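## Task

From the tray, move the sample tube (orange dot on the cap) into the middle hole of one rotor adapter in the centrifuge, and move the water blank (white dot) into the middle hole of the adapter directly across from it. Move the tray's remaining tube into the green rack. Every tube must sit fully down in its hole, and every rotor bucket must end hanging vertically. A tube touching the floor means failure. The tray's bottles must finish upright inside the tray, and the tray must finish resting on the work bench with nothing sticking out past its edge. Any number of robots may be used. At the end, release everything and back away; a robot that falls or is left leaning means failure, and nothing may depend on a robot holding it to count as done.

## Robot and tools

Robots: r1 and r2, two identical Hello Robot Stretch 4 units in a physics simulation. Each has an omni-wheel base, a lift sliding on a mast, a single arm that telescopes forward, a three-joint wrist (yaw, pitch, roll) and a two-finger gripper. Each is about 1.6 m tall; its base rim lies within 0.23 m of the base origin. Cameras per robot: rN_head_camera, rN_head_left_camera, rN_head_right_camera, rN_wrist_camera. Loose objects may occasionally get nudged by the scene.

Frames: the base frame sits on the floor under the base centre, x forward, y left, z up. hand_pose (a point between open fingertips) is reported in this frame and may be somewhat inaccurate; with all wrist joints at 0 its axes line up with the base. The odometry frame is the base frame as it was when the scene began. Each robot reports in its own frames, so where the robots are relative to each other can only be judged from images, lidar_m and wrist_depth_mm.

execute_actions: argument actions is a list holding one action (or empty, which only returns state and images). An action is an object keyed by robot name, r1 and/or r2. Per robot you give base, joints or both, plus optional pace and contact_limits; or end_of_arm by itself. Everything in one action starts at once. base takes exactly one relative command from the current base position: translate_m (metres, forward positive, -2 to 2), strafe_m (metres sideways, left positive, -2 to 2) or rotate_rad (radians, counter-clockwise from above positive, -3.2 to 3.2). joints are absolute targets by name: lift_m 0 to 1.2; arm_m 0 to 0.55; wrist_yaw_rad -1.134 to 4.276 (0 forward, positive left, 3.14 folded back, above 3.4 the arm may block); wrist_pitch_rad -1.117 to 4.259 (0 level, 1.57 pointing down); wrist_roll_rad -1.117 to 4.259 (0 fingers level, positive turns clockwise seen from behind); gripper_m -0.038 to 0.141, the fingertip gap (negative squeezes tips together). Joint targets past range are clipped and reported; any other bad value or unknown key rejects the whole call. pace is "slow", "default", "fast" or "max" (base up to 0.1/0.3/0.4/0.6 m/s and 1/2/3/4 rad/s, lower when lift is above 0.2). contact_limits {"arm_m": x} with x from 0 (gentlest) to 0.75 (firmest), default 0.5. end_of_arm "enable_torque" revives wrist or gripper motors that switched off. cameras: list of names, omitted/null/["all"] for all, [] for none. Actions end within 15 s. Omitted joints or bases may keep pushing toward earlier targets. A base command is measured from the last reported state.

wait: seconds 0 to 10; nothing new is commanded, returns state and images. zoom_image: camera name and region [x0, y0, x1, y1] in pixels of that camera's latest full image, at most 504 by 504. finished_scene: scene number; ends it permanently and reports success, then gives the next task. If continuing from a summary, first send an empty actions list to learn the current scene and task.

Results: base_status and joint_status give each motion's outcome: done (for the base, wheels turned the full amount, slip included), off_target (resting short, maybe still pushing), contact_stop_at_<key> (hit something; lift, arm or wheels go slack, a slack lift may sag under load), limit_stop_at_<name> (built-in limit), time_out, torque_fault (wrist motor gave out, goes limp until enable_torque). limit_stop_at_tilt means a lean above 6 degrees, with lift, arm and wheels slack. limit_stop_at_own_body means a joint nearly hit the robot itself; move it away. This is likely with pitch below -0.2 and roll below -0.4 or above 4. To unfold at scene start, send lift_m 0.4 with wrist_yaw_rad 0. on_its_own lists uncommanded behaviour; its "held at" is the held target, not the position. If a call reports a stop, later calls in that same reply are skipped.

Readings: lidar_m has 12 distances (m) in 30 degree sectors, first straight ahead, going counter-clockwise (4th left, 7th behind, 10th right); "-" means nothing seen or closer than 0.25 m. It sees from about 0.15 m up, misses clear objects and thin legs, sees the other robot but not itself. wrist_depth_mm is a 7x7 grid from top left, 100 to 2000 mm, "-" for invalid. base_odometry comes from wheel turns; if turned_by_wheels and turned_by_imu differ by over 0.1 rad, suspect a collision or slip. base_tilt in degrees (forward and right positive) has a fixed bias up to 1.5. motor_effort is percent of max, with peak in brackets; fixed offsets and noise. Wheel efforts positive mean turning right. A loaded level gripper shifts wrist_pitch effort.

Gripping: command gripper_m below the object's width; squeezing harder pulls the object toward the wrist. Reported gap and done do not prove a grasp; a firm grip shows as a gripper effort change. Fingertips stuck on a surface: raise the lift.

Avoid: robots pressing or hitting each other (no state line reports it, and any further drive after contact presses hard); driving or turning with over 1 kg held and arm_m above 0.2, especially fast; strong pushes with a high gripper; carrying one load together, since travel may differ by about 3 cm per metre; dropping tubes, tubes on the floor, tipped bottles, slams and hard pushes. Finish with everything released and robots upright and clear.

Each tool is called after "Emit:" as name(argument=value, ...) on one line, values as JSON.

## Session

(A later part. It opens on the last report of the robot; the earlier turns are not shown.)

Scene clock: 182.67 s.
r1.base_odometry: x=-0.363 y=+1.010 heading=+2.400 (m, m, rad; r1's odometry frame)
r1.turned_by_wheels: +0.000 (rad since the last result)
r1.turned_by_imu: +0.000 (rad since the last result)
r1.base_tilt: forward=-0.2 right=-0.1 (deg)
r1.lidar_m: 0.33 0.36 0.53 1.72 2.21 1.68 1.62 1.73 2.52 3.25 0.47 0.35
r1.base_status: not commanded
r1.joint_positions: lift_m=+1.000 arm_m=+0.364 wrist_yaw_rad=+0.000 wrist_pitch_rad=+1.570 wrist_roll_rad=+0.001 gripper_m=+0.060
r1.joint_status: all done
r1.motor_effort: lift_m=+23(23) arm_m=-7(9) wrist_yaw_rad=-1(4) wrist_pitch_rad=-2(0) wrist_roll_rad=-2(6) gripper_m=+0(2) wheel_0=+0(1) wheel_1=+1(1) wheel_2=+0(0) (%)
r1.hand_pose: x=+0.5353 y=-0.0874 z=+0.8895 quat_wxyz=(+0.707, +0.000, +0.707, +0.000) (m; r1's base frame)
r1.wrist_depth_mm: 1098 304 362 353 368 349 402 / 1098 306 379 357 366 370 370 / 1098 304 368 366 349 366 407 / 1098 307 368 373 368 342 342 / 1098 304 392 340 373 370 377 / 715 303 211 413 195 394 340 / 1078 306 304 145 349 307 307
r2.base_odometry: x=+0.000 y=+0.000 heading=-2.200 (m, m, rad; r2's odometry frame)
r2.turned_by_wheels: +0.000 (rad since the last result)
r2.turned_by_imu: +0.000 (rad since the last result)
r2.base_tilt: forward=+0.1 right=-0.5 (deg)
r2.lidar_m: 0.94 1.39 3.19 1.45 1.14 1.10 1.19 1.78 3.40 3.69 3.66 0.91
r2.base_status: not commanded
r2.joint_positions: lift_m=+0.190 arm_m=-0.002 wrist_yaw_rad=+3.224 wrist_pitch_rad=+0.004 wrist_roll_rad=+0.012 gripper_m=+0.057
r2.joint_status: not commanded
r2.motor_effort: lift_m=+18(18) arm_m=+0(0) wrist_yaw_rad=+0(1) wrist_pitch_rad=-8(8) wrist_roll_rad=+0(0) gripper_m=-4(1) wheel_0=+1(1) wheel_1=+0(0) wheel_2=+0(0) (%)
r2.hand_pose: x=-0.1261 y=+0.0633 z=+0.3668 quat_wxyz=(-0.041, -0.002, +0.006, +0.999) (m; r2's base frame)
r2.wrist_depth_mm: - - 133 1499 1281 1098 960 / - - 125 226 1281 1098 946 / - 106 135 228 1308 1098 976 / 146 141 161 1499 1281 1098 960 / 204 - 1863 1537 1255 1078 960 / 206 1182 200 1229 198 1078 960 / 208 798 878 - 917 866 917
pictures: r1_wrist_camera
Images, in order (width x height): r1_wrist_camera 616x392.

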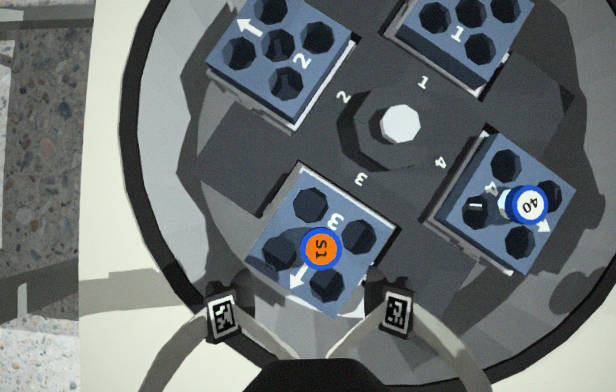

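Emit:
execute_actions(actions=[{"r1":{"base":{"strafe_m":-0.009},"joints":{"arm_m":0.373,"lift_m":0.94}}}], cameras=[])

Emit:
execute_actions(actions=[{"r1":{"joints":{"lift_m":0.898},"pace":"slow"}}], cameras=[])

Emit:
execute_actions(actions=[{"r1":{"joints":{"gripper_m":0.015}}}], cameras=[])

Emit:
execute_actions(actions=[{"r1":{"joints":{"lift_m":1.03}}}], cameras=["r1_wrist_camera"])

Scene clock: 190.97 s.
r1.base_odometry: x=-0.357 y=+1.016 heading=+2.400 (m, m, rad; r1's odometry frame)
r1.turned_by_wheels: +0.000 (rad since the last result)
r1.turned_by_imu: +0.001 (rad since the last result)
r1.base_tilt: forward=-0.2 right=-0.1 (deg)
r1.lidar_m: 0.32 0.34 0.51 1.72 2.20 1.67 1.63 1.75 2.48 3.23 0.46 0.33
r1.base_status: done
r1.joint_positions: lift_m=+0.940 arm_m=+0.372 wrist_yaw_rad=+0.000 wrist_pitch_rad=+1.570 wrist_roll_rad=+0.001 gripper_m=+0.060
r1.joint_status: all done
r1.motor_effort: lift_m=+18(21) arm_m=+7(7) wrist_yaw_rad=+0(0) wrist_pitch_rad=-2(1) wrist_roll_rad=-2(2) gripper_m=-6(5) wheel_0=+1(9) wheel_1=-1(7) wheel_2=+0(0) (%)
r1.hand_pose: x=+0.5428 y=-0.0874 z=+0.8299 quat_wxyz=(+0.707, +0.000, +0.707, +0.000) (m; r1's base frame)
r1.wrist_depth_mm: 244 281 286 293 307 282 310 / 243 306 307 307 289 310 309 / 246 309 306 309 289 309 310 / 245 298 307 306 310 298 285 / 244 267 387 281 309 310 283 / 247 246 211 279 195 338 324 / 246 246 255 145 355 310 291
r2.base_odometry: x=+0.000 y=+0.000 heading=-2.200 (m, m, rad; r2's odometry frame)
r2.turned_by_wheels: +0.000 (rad since the last result)
r2.turned_by_imu: +0.000 (rad since the last result)
r2.base_tilt: forward=+0.2 right=-0.6 (deg)
r2.lidar_m: 0.95 1.40 3.19 1.47 1.15 1.10 1.20 1.74 3.41 3.66 3.67 0.89
r2.base_status: not commanded
r2.joint_positions: lift_m=+0.190 arm_m=-0.002 wrist_yaw_rad=+3.224 wrist_pitch_rad=+0.004 wrist_roll_rad=+0.012 gripper_m=+0.057
r2.joint_status: not commanded
r2.motor_effort: lift_m=+18(18) arm_m=+0(0) wrist_yaw_rad=-1(1) wrist_pitch_rad=-8(8) wrist_roll_rad=+0(1) gripper_m=-4(1) wheel_0=+1(1) wheel_1=+0(0) wheel_2=+0(0) (%)
r2.hand_pose: x=-0.1261 y=+0.0633 z=+0.3668 quat_wxyz=(-0.041, -0.002, +0.006, +0.999) (m; r2's base frame)
r2.wrist_depth_mm: - - 133 1499 1281 1098 976 / - - 125 225 1281 1098 976 / - 106 135 228 1308 1098 976 / 146 141 160 1537 1308 1098 960 / 204 - 1863 1537 1255 1118 976 / 205 1205 200 1255 198 1078 960 / 208 798 866 - 917 866 931
pictures: none
No camera images: the call's "cameras" was empty. Leave "cameras" out to get every camera's image.

Scene clock: 192.17 s.
r1.base_odometry: x=-0.357 y=+1.016 heading=+2.400 (m, m, rad; r1's odometry frame)
r1.turned_by_wheels: +0.000 (rad since the last result)
r1.turned_by_imu: +0.000 (rad since the last result)
r1.base_tilt: forward=-0.1 right=-0.2 (deg)
r1.lidar_m: 0.32 0.35 0.53 1.71 2.21 1.68 1.62 1.74 2.50 3.23 0.47 0.34
r1.base_status: not commanded
r1.joint_positions: lift_m=+0.899 arm_m=+0.372 wrist_yaw_rad=+0.000 wrist_pitch_rad=+1.570 wrist_roll_rad=+0.001 gripper_m=+0.060
r1.joint_status: all done
r1.motor_effort: lift_m=+14(18) arm_m=+7(7) wrist_yaw_rad=-2(1) wrist_pitch_rad=+2(1) wrist_roll_rad=-3(2) gripper_m=-3(2) wheel_0=+1(1) wheel_1=-1(1) wheel_2=+0(0) (%)
r1.hand_pose: x=+0.5430 y=-0.0874 z=+0.7883 quat_wxyz=(+0.708, +0.000, +0.707, +0.000) (m; r1's base frame)
r1.wrist_depth_mm: 205 266 241 244 271 270 264 / 208 306 268 270 250 272 271 / 210 273 270 271 250 271 258 / 204 276 270 270 270 271 245 / 206 271 359 243 270 271 245 / 206 230 211 239 196 271 304 / 206 202 259 145 338 272 291
r2.base_odometry: x=+0.000 y=+0.000 heading=-2.200 (m, m, rad; r2's odometry frame)
r2.turned_by_wheels: +0.000 (rad since the last result)
r2.turned_by_imu: +0.000 (rad since the last result)
r2.base_tilt: forward=+0.1 right=-0.6 (deg)
r2.lidar_m: 0.93 1.40 3.23 1.46 1.13 1.10 1.21 1.74 3.40 3.67 3.66 0.90
r2.base_status: not commanded
r2.joint_positions: lift_m=+0.190 arm_m=-0.002 wrist_yaw_rad=+3.224 wrist_pitch_rad=+0.004 wrist_roll_rad=+0.012 gripper_m=+0.057
r2.joint_status: not commanded
r2.motor_effort: lift_m=+18(18) arm_m=+0(0) wrist_yaw_rad=-1(0) wrist_pitch_rad=-9(9) wrist_roll_rad=-1(1) gripper_m=-5(7) wheel_0=+1(1) wheel_1=+0(1) wheel_2=+0(0) (%)
r2.hand_pose: x=-0.1261 y=+0.0633 z=+0.3668 quat_wxyz=(-0.041, -0.002, +0.006, +0.999) (m; r2's base frame)
r2.wrist_depth_mm: - - 133 1499 1308 1118 946 / - - 125 226 1281 1098 960 / - 106 135 228 1308 1098 960 / 146 141 161 1499 1308 1098 976 / 203 - 1863 1576 1281 1098 960 / 205 1182 200 1255 199 1060 976 / 208 798 866 - 917 854 931
pictures: none
No camera images: the call's "cameras" was empty. Leave "cameras" out to get every camera's image.

Scene clock: 193.40 s.
r1.base_odometry: x=-0.357 y=+1.016 heading=+2.400 (m, m, rad; r1's odometry frame)
r1.turned_by_wheels: +0.000 (rad since the last result)
r1.turned_by_imu: +0.000 (rad since the last result)
r1.base_tilt: forward=-0.3 right=+0.0 (deg)
r1.lidar_m: 0.33 0.35 0.51 1.70 2.22 1.68 1.63 1.73 2.49 3.24 0.46 0.33
r1.base_status: not commanded
r1.joint_positions: lift_m=+0.898 arm_m=+0.372 wrist_yaw_rad=+0.000 wrist_pitch_rad=+1.570 wrist_roll_rad=+0.001 gripper_m=+0.015
r1.joint_status: all done
r1.motor_effort: lift_m=+18(18) arm_m=+7(7) wrist_yaw_rad=-1(1) wrist_pitch_rad=+2(6) wrist_roll_rad=-2(3) gripper_m=-13(13) wheel_0=+1(2) wheel_1=-1(1) wheel_2=-1(1) (%)
r1.hand_pose: x=+0.5430 y=-0.0874 z=+0.7879 quat_wxyz=(+0.707, +0.000, +0.707, +0.000) (m; r1's base frame)
r1.wrist_depth_mm: 203 272 238 246 266 267 - / 207 303 266 267 247 268 267 / 208 267 266 267 247 267 256 / 204 285 267 267 266 267 242 / 204 267 324 240 267 268 242 / 203 228 197 208 192 267 271 / 204 200 250 156 270 278 291
r2.base_odometry: x=+0.000 y=+0.000 heading=-2.200 (m, m, rad; r2's odometry frame)
r2.turned_by_wheels: +0.000 (rad since the last result)
r2.turned_by_imu: +0.000 (rad since the last result)
r2.base_tilt: forward=+0.3 right=-0.6 (deg)
r2.lidar_m: 0.96 1.41 3.19 1.47 1.13 1.11 1.20 1.75 3.41 3.63 3.66 0.91
r2.base_status: not commanded
r2.joint_positions: lift_m=+0.190 arm_m=-0.002 wrist_yaw_rad=+3.224 wrist_pitch_rad=+0.004 wrist_roll_rad=+0.012 gripper_m=+0.057
r2.joint_status: not commanded
r2.motor_effort: lift_m=+18(18) arm_m=+0(0) wrist_yaw_rad=-1(0) wrist_pitch_rad=-8(8) wrist_roll_rad=+0(1) gripper_m=+0(1) wheel_0=+1(1) wheel_1=+0(1) wheel_2=+0(0) (%)
r2.hand_pose: x=-0.1261 y=+0.0633 z=+0.3668 quat_wxyz=(-0.041, -0.002, +0.006, +0.999) (m; r2's base frame)
r2.wrist_depth_mm: - - 133 1499 1308 1118 976 / - - 125 227 1308 1098 960 / - 106 135 228 1281 1118 960 / 146 140 161 1499 1281 1098 976 / 202 - 1808 1576 1255 1118 960 / 206 1205 200 1281 199 1098 976 / 208 809 866 - 904 866 917
pictures: none
No camera images: the call's "cameras" was empty. Leave "cameras" out to get every camera's image.

Scene clock: 195.00 s.
r1.base_odometry: x=-0.357 y=+1.016 heading=+2.400 (m, m, rad; r1's odometry frame)
r1.turned_by_wheels: +0.000 (rad since the last result)
r1.turned_by_imu: +0.000 (rad since the last result)
r1.base_tilt: forward=-0.1 right=-0.2 (deg)
r1.lidar_m: 0.32 0.36 0.52 1.71 2.20 1.68 1.63 1.73 2.48 3.24 0.47 0.34
r1.base_status: not commanded
r1.joint_positions: lift_m=+1.030 arm_m=+0.372 wrist_yaw_rad=+0.000 wrist_pitch_rad=+1.570 wrist_roll_rad=+0.001 gripper_m=+0.015
r1.joint_status: all done
r1.motor_effort: lift_m=+23(25) arm_m=+7(7) wrist_yaw_rad=-1(0) wrist_pitch_rad=+0(2) wrist_roll_rad=-2(2) gripper_m=-11(14) wheel_0=+1(1) wheel_1=-1(1) wheel_2=-1(1) (%)
r1.hand_pose: x=+0.5429 y=-0.0874 z=+0.9195 quat_wxyz=(+0.707, +0.000, +0.707, +0.000) (m; r1's base frame)
r1.wrist_depth_mm: 1138 334 384 389 399 382 389 / 1138 332 404 397 399 399 410 / 1118 334 397 397 379 399 418 / 1138 332 399 397 402 375 413 / 1138 334 427 370 402 384 387 / 1138 334 196 208 189 407 338 / 1138 336 336 157 364 334 340
r2.base_odometry: x=+0.000 y=+0.000 heading=-2.200 (m, m, rad; r2's odometry frame)
r2.turned_by_wheels: +0.000 (rad since the last result)
r2.turned_by_imu: +0.000 (rad since the last result)
r2.base_tilt: forward=+0.3 right=-0.6 (deg)
r2.lidar_m: 0.95 1.41 3.22 1.48 1.12 1.08 1.21 1.76 3.41 3.64 3.65 0.91
r2.base_status: not commanded
r2.joint_positions: lift_m=+0.190 arm_m=-0.002 wrist_yaw_rad=+3.224 wrist_pitch_rad=+0.004 wrist_roll_rad=+0.012 gripper_m=+0.057
r2.joint_status: not commanded
r2.motor_effort: lift_m=+18(18) arm_m=+0(0) wrist_yaw_rad=+0(1) wrist_pitch_rad=-9(9) wrist_roll_rad=+1(1) gripper_m=-3(3) wheel_0=+1(1) wheel_1=+1(0) wheel_2=+0(0) (%)
r2.hand_pose: x=-0.1261 y=+0.0633 z=+0.3668 quat_wxyz=(-0.041, -0.002, +0.006, +0.999) (m; r2's base frame)
r2.wrist_depth_mm: - - 133 1499 1308 1098 960 / - - 125 226 1281 1118 976 / - 106 135 227 1281 1118 960 / 146 141 160 1537 1308 1098 976 / 204 - 1756 1576 1255 1118 960 / 205 1229 200 1281 198 1060 976 / 207 798 878 - 917 854 931
pictures: r1_wrist_camera
Images, in order (width x height): r1_wrist_camera 616x392.

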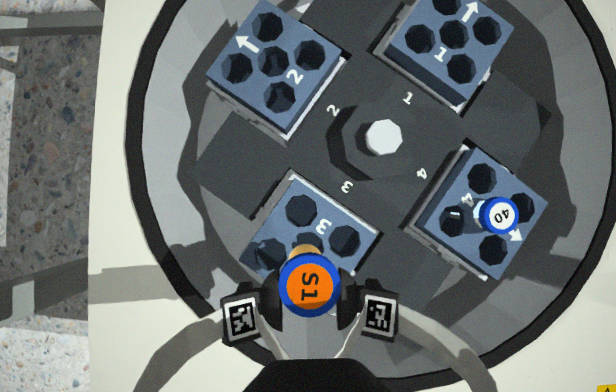

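Emit:
execute_actions(actions=[{"r1":{"base":{"strafe_m":0.033},"joints":{"arm_m":0.545}}}], cameras=["r1_wrist_camera"])

Scene clock: 200.50 s.
r1.base_odometry: x=-0.380 y=+0.992 heading=+2.400 (m, m, rad; r1's odometry frame)
r1.turned_by_wheels: +0.000 (rad since the last result)
r1.turned_by_imu: +0.001 (rad since the last result)
r1.base_tilt: forward=-0.3 right=-0.1 (deg)
r1.lidar_m: 0.33 0.34 0.53 1.74 2.20 1.67 1.62 1.72 2.47 3.28 0.46 0.35
r1.base_status: done
r1.joint_positions: lift_m=+1.030 arm_m=+0.544 wrist_yaw_rad=+0.000 wrist_pitch_rad=+1.570 wrist_roll_rad=+0.000 gripper_m=+0.015
r1.joint_status: all done
r1.motor_effort: lift_m=+23(23) arm_m=+7(8) wrist_yaw_rad=-1(2) wrist_pitch_rad=+0(2) wrist_roll_rad=-2(3) gripper_m=-15(12) wheel_0=+1(7) wheel_1=-1(10) wheel_2=+0(0) (%)
r1.hand_pose: x=+0.7149 y=-0.0874 z=+0.9195 quat_wxyz=(+0.707, +0.000, +0.707, +0.000) (m; r1's base frame)
r1.wrist_depth_mm: 647 332 334 334 336 338 340 / 1138 741 334 334 349 334 336 / 1118 1138 334 492 399 413 370 / 1118 1138 347 397 399 377 413 / 1160 591 402 373 399 399 397 / 1118 334 196 208 189 402 418 / 1118 332 392 158 402 373 394
r2.base_odometry: x=+0.000 y=+0.000 heading=-2.200 (m, m, rad; r2's odometry frame)
r2.turned_by_wheels: +0.000 (rad since the last result)
r2.turned_by_imu: +0.000 (rad since the last result)
r2.base_tilt: forward=+0.1 right=-0.6 (deg)
r2.lidar_m: 0.94 1.40 3.23 1.48 1.13 1.12 1.19 1.74 3.42 3.66 3.62 0.89
r2.base_status: not commanded
r2.joint_positions: lift_m=+0.190 arm_m=-0.002 wrist_yaw_rad=+3.224 wrist_pitch_rad=+0.004 wrist_roll_rad=+0.012 gripper_m=+0.057
r2.joint_status: not commanded
r2.motor_effort: lift_m=+18(18) arm_m=+0(0) wrist_yaw_rad=+0(0) wrist_pitch_rad=-8(8) wrist_roll_rad=-1(1) gripper_m=-2(6) wheel_0=+1(1) wheel_1=+0(1) wheel_2=+0(0) (%)
r2.hand_pose: x=-0.1261 y=+0.0633 z=+0.3668 quat_wxyz=(-0.041, -0.002, +0.006, +0.999) (m; r2's base frame)
r2.wrist_depth_mm: - - 133 1499 1308 1078 976 / - - 125 226 1281 1078 976 / - 106 135 226 1308 1118 976 / 146 141 160 1537 1281 1098 976 / 203 - 1808 1576 1255 1098 960 / 206 1182 200 1281 198 1060 960 / 207 809 878 - 917 866 917
pictures: r1_wrist_camera
Images, in order (width x height): r1_wrist_camera 616x392.

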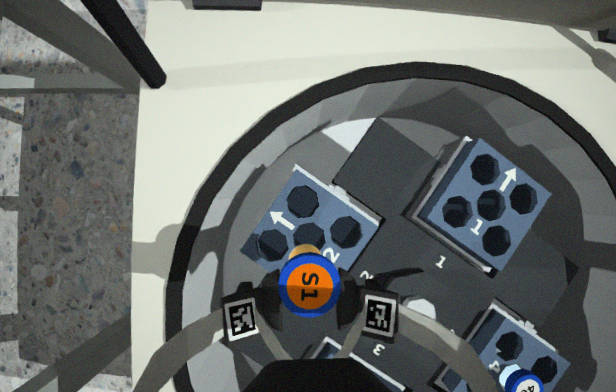

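Emit:
execute_actions(actions=[{"r1":{"base":{"translate_m":0.008}}}], cameras=[])

Emit:
execute_actions(actions=[{"r1":{"joints":{"lift_m":0.905},"pace":"slow"}}], cameras=["r1_wrist_camera"])

Scene clock: 205.17 s.
r1.base_odometry: x=-0.386 y=+0.997 heading=+2.400 (m, m, rad; r1's odometry frame)
r1.turned_by_wheels: +0.000 (rad since the last result)
r1.turned_by_imu: +0.001 (rad since the last result)
r1.base_tilt: forward=-0.2 right=-0.3 (deg)
r1.lidar_m: 0.31 0.35 0.51 1.70 2.20 1.70 1.63 1.74 2.51 3.28 0.46 0.32
r1.base_status: done
r1.joint_positions: lift_m=+1.030 arm_m=+0.544 wrist_yaw_rad=+0.000 wrist_pitch_rad=+1.570 wrist_roll_rad=+0.000 gripper_m=+0.015
r1.joint_status: not commanded
r1.motor_effort: lift_m=+23(23) arm_m=+7(7) wrist_yaw_rad=-1(1) wrist_pitch_rad=-1(0) wrist_roll_rad=-1(2) gripper_m=-12(10) wheel_0=+2(3) wheel_1=+1(4) wheel_2=+1(7) (%)
r1.hand_pose: x=+0.7149 y=-0.0874 z=+0.9195 quat_wxyz=(+0.707, +0.000, +0.707, +0.000) (m; r1's base frame)
r1.wrist_depth_mm: 621 336 334 336 338 336 336 / 1118 699 332 334 338 338 338 / 1118 1138 334 445 462 418 357 / 1118 1138 334 459 399 382 410 / 1138 591 392 370 399 392 413 / 1118 591 196 208 189 397 397 / 1138 591 394 157 399 373 407
r2.base_odometry: x=+0.000 y=+0.000 heading=-2.200 (m, m, rad; r2's odometry frame)
r2.turned_by_wheels: +0.000 (rad since the last result)
r2.turned_by_imu: +0.000 (rad since the last result)
r2.base_tilt: forward=+0.0 right=-0.6 (deg)
r2.lidar_m: 0.94 1.40 3.22 1.49 1.11 1.10 1.20 1.76 3.41 3.64 3.67 0.91
r2.base_status: not commanded
r2.joint_positions: lift_m=+0.190 arm_m=-0.002 wrist_yaw_rad=+3.224 wrist_pitch_rad=+0.004 wrist_roll_rad=+0.012 gripper_m=+0.057
r2.joint_status: not commanded
r2.motor_effort: lift_m=+18(18) arm_m=+0(0) wrist_yaw_rad=-1(1) wrist_pitch_rad=-8(9) wrist_roll_rad=+0(1) gripper_m=+0(2) wheel_0=+1(1) wheel_1=+0(0) wheel_2=+0(0) (%)
r2.hand_pose: x=-0.1261 y=+0.0633 z=+0.3668 quat_wxyz=(-0.041, -0.002, +0.006, +0.999) (m; r2's base frame)
r2.wrist_depth_mm: - - 134 1537 1308 1098 976 / - - 125 225 1308 1098 960 / - 106 135 228 1281 1118 960 / 146 141 160 1499 1255 1118 960 / 204 - 1808 1537 1255 1118 960 / 205 1182 200 1281 198 1060 976 / 208 809 878 - 917 866 917
pictures: none
No camera images: the call's "cameras" was empty. Leave "cameras" out to get every camera's image.

Scene clock: 207.03 s.
r1.base_odometry: x=-0.386 y=+0.997 heading=+2.400 (m, m, rad; r1's odometry frame)
r1.turned_by_wheels: +0.000 (rad since the last result)
r1.turned_by_imu: +0.001 (rad since the last result)
r1.base_tilt: forward=-0.1 right=-0.2 (deg)
r1.lidar_m: 0.31 0.34 0.51 1.72 2.22 1.69 1.63 1.72 2.50 3.27 0.44 0.33
r1.base_status: not commanded
r1.joint_positions: lift_m=+0.905 arm_m=+0.544 wrist_yaw_rad=+0.000 wrist_pitch_rad=+1.570 wrist_roll_rad=+0.000 gripper_m=+0.015
r1.joint_status: all done
r1.motor_effort: lift_m=+18(22) arm_m=+7(7) wrist_yaw_rad=-1(0) wrist_pitch_rad=-1(2) wrist_roll_rad=-2(1) gripper_m=-13(12) wheel_0=+2(1) wheel_1=+1(1) wheel_2=+1(2) (%)
r1.hand_pose: x=+0.7148 y=-0.0874 z=+0.7949 quat_wxyz=(+0.707, +0.000, +0.707, +0.000) (m; r1's base frame)
r1.wrist_depth_mm: 210 208 210 210 207 213 - / 209 209 210 229 296 307 273 / 210 211 210 392 273 287 260 / 209 211 312 278 273 274 247 / 209 211 319 247 273 274 248 / 209 216 196 208 190 274 274 / 211 206 273 159 264 255 274
r2.base_odometry: x=+0.000 y=+0.000 heading=-2.200 (m, m, rad; r2's odometry frame)
r2.turned_by_wheels: +0.000 (rad since the last result)
r2.turned_by_imu: +0.000 (rad since the last result)
r2.base_tilt: forward=+0.1 right=-0.6 (deg)
r2.lidar_m: 0.94 1.38 3.24 1.44 1.12 1.11 1.17 1.78 3.40 3.65 3.68 0.90
r2.base_status: not commanded
r2.joint_positions: lift_m=+0.190 arm_m=-0.002 wrist_yaw_rad=+3.224 wrist_pitch_rad=+0.004 wrist_roll_rad=+0.012 gripper_m=+0.057
r2.joint_status: not commanded
r2.motor_effort: lift_m=+18(18) arm_m=+0(0) wrist_yaw_rad=-2(0) wrist_pitch_rad=-9(7) wrist_roll_rad=-2(1) gripper_m=-2(5) wheel_0=+1(1) wheel_1=+0(0) wheel_2=+0(0) (%)
r2.hand_pose: x=-0.1261 y=+0.0633 z=+0.3668 quat_wxyz=(-0.041, -0.002, +0.006, +0.999) (m; r2's base frame)
r2.wrist_depth_mm: - - 133 1499 1308 1118 960 / - - 125 226 1281 1098 976 / - 106 135 227 1281 1118 960 / 146 141 161 1499 1281 1098 960 / 203 - 1808 1537 1255 1098 960 / 205 1205 200 1255 198 1060 976 / 208 798 866 - 904 866 917
pictures: r1_wrist_camera
Images, in order (width x height): r1_wrist_camera 616x392.

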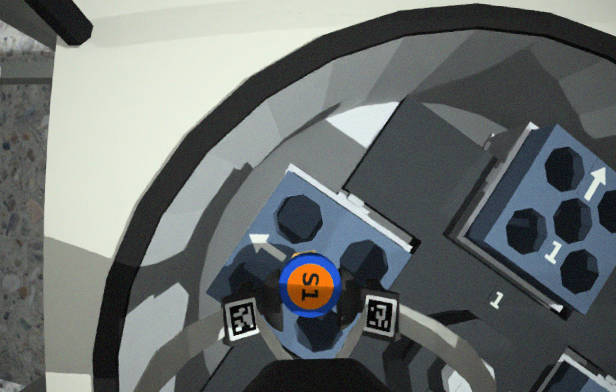

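Emit:
execute_actions(actions=[{"r1":{"joints":{"gripper_m":0.06}}}], cameras=[])

Emit:
execute_actions(actions=[{"r1":{"joints":{"lift_m":1.19}}}], cameras=["r1_wrist_camera"])

Emit:
execute_actions(actions=[{"r1":{"base":{"strafe_m":1.04},"joints":{"arm_m":0.42}}}], cameras=["r1_wrist_camera","r1_head_left_camera"])

Scene clock: 214.17 s.
r1.base_odometry: x=-0.386 y=+0.997 heading=+2.400 (m, m, rad; r1's odometry frame)
r1.turned_by_wheels: +0.000 (rad since the last result)
r1.turned_by_imu: +0.001 (rad since the last result)
r1.base_tilt: forward=-0.1 right=-0.1 (deg)
r1.lidar_m: 0.32 0.34 0.50 1.73 2.20 1.67 1.64 1.74 2.52 3.28 0.47 0.33
r1.base_status: not commanded
r1.joint_positions: lift_m=+0.905 arm_m=+0.544 wrist_yaw_rad=+0.000 wrist_pitch_rad=+1.570 wrist_roll_rad=+0.000 gripper_m=+0.060
r1.joint_status: all done
r1.motor_effort: lift_m=+18(18) arm_m=+7(7) wrist_yaw_rad=-1(0) wrist_pitch_rad=-1(2) wrist_roll_rad=-2(1) gripper_m=-4(10) wheel_0=+2(2) wheel_1=+1(1) wheel_2=+1(1) (%)
r1.hand_pose: x=+0.7148 y=-0.0874 z=+0.7949 quat_wxyz=(+0.707, +0.000, +0.707, +0.000) (m; r1's base frame)
r1.wrist_depth_mm: 208 210 211 211 208 214 - / 210 210 211 229 293 309 272 / 210 211 210 392 272 287 263 / 210 210 309 277 273 273 248 / 211 211 317 248 273 274 248 / 210 216 211 245 195 276 274 / 208 208 274 145 267 254 276
r2.base_odometry: x=+0.000 y=+0.000 heading=-2.200 (m, m, rad; r2's odometry frame)
r2.turned_by_wheels: +0.000 (rad since the last result)
r2.turned_by_imu: +0.000 (rad since the last result)
r2.base_tilt: forward=+0.2 right=-0.4 (deg)
r2.lidar_m: 0.94 1.38 3.21 1.48 1.13 1.12 1.21 1.75 3.41 3.62 3.66 0.91
r2.base_status: not commanded
r2.joint_positions: lift_m=+0.190 arm_m=-0.002 wrist_yaw_rad=+3.224 wrist_pitch_rad=+0.004 wrist_roll_rad=+0.012 gripper_m=+0.057
r2.joint_status: not commanded
r2.motor_effort: lift_m=+18(18) arm_m=+0(0) wrist_yaw_rad=-2(1) wrist_pitch_rad=-8(8) wrist_roll_rad=+1(1) gripper_m=-4(7) wheel_0=+1(1) wheel_1=+1(0) wheel_2=+0(0) (%)
r2.hand_pose: x=-0.1261 y=+0.0633 z=+0.3668 quat_wxyz=(-0.041, -0.002, +0.006, +0.999) (m; r2's base frame)
r2.wrist_depth_mm: - - 133 1499 1281 1098 976 / - - 125 226 1281 1118 960 / - 106 135 228 1308 1118 960 / 146 141 161 1499 1281 1098 976 / 203 - 1863 1576 1255 1118 960 / 206 1182 200 1281 198 1060 960 / 208 809 866 - 931 866 931
pictures: none
No camera images: the call's "cameras" was empty. Leave "cameras" out to get every camera's image.

Scene clock: 216.40 s.
r1.base_odometry: x=-0.386 y=+0.997 heading=+2.400 (m, m, rad; r1's odometry frame)
r1.turned_by_wheels: +0.000 (rad since the last result)
r1.turned_by_imu: +0.001 (rad since the last result)
r1.base_tilt: forward=-0.1 right=-0.1 (deg)
r1.lidar_m: 0.31 0.34 0.51 1.71 2.22 1.69 1.62 1.73 2.49 3.27 0.46 0.34
r1.base_status: not commanded
r1.joint_positions: lift_m=+1.190 arm_m=+0.544 wrist_yaw_rad=+0.000 wrist_pitch_rad=+1.570 wrist_roll_rad=+0.000 gripper_m=+0.060
r1.joint_status: all done
r1.motor_effort: lift_m=+23(24) arm_m=+7(7) wrist_yaw_rad=+0(0) wrist_pitch_rad=-1(2) wrist_roll_rad=-2(1) gripper_m=-4(5) wheel_0=+1(2) wheel_1=+1(1) wheel_2=+1(1) (%)
r1.hand_pose: x=+0.7148 y=-0.0874 z=+1.0795 quat_wxyz=(+0.707, +0.000, +0.707, +0.000) (m; r1's base frame)
r1.wrist_depth_mm: 539 1308 375 370 359 340 336 / 554 1008 492 496 500 500 480 / 603 1336 496 496 564 496 500 / 615 1281 496 559 559 535 492 / 615 1308 539 564 559 559 504 / 621 1308 211 564 196 554 496 / 609 854 496 145 559 512 496
r2.base_odometry: x=+0.000 y=+0.000 heading=-2.200 (m, m, rad; r2's odometry frame)
r2.turned_by_wheels: +0.000 (rad since the last result)
r2.turned_by_imu: +0.000 (rad since the last result)
r2.base_tilt: forward=+0.1 right=-0.4 (deg)
r2.lidar_m: 0.95 1.39 3.22 1.49 1.14 1.10 1.20 1.79 3.41 3.66 3.67 0.91
r2.base_status: not commanded
r2.joint_positions: lift_m=+0.190 arm_m=-0.002 wrist_yaw_rad=+3.224 wrist_pitch_rad=+0.004 wrist_roll_rad=+0.012 gripper_m=+0.057
r2.joint_status: not commanded
r2.motor_effort: lift_m=+18(18) arm_m=+0(0) wrist_yaw_rad=+0(0) wrist_pitch_rad=-7(8) wrist_roll_rad=+2(2) gripper_m=-3(3) wheel_0=+1(1) wheel_1=+1(0) wheel_2=+0(0) (%)
r2.hand_pose: x=-0.1261 y=+0.0633 z=+0.3668 quat_wxyz=(-0.041, -0.002, +0.006, +0.999) (m; r2's base frame)
r2.wrist_depth_mm: - - 133 1464 1281 1118 976 / - - 125 226 1281 1098 960 / - 106 135 227 1281 1098 976 / 146 141 160 1499 1281 1118 960 / 203 - 1863 1537 1255 1118 960 / 206 1182 200 1255 198 1078 960 / 208 809 878 - 931 854 931
pictures: r1_wrist_camera
Images, in order (width x height): r1_wrist_camera 616x392.

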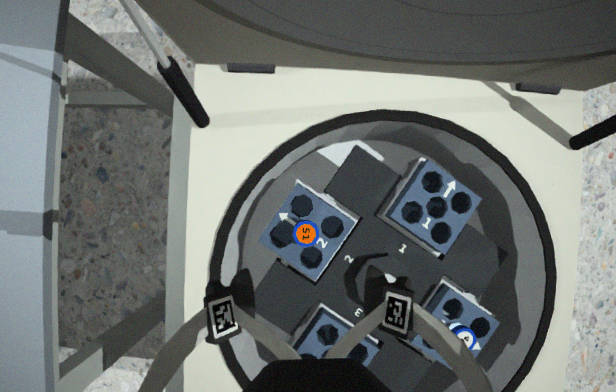

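Scene clock: 221.20 s.
r1.base_odometry: x=-1.088 y=+0.230 heading=+2.400 (m, m, rad; r1's odometry frame)
r1.turned_by_wheels: +0.000 (rad since the last result)
r1.turned_by_imu: +0.000 (rad since the last result)
r1.base_tilt: forward=-0.2 right=-0.2 (deg)
r1.lidar_m: 0.39 0.42 0.57 4.42 2.11 1.61 1.56 1.67 2.43 1.28 0.55 0.41
r1.base_status: done
r1.joint_positions: lift_m=+1.190 arm_m=+0.421 wrist_yaw_rad=+0.000 wrist_pitch_rad=+1.570 wrist_roll_rad=+0.000 gripper_m=+0.060
r1.joint_status: all done
r1.motor_effort: lift_m=+22(23) arm_m=-7(7) wrist_yaw_rad=+1(1) wrist_pitch_rad=-1(0) wrist_roll_rad=-2(2) gripper_m=-4(2) wheel_0=+2(10) wheel_1=+0(10) wheel_2=+1(2) (%)
r1.hand_pose: x=+0.5924 y=-0.0874 z=+1.0796 quat_wxyz=(+0.707, +0.000, +0.707, +0.000) (m; r1's base frame)
r1.wrist_depth_mm: 539 508 535 539 539 539 544 / 539 480 484 539 544 544 539 / 539 535 504 410 549 544 539 / 539 539 535 539 539 539 549 / 535 539 539 535 549 544 544 / 535 539 211 544 195 544 539 / 1308 535 544 144 549 544 544
r2.base_odometry: x=+0.000 y=+0.000 heading=-2.200 (m, m, rad; r2's odometry frame)
r2.turned_by_wheels: +0.000 (rad since the last result)
r2.turned_by_imu: +0.000 (rad since the last result)
r2.base_tilt: forward=+0.2 right=-0.6 (deg)
r2.lidar_m: 0.95 1.38 3.21 1.45 1.13 1.11 1.17 1.78 3.41 3.63 3.67 0.88
r2.base_status: not commanded
r2.joint_positions: lift_m=+0.190 arm_m=-0.002 wrist_yaw_rad=+3.224 wrist_pitch_rad=+0.004 wrist_roll_rad=+0.012 gripper_m=+0.057
r2.joint_status: not commanded
r2.motor_effort: lift_m=+18(18) arm_m=+0(0) wrist_yaw_rad=+0(1) wrist_pitch_rad=-8(8) wrist_roll_rad=+1(1) gripper_m=-2(1) wheel_0=+1(1) wheel_1=+0(1) wheel_2=+0(0) (%)
r2.hand_pose: x=-0.1261 y=+0.0633 z=+0.3668 quat_wxyz=(-0.041, -0.002, +0.006, +0.999) (m; r2's base frame)
r2.wrist_depth_mm: - - 133 1499 1281 1098 976 / - - 125 225 1281 1118 960 / - 106 135 227 1255 1098 960 / 146 140 161 1537 1281 1118 976 / 203 - 1863 1537 1255 1118 976 / 206 1182 200 1281 198 1098 976 / 208 809 866 - 917 878 917
pictures: r1_head_left_camera, r1_wrist_camera
Images, in order (width x height): r1_head_left_camera 420x672, r1_wrist_camera 616x392.

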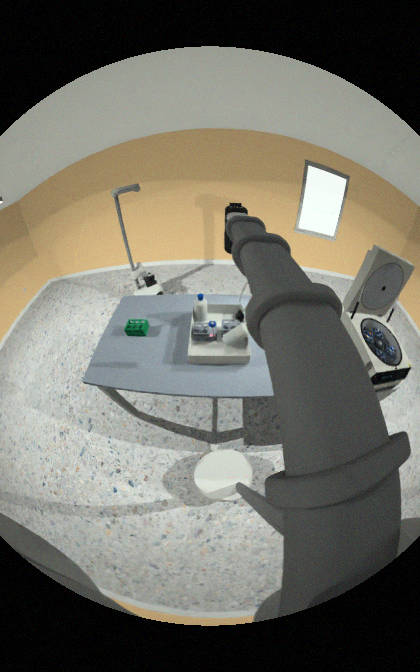

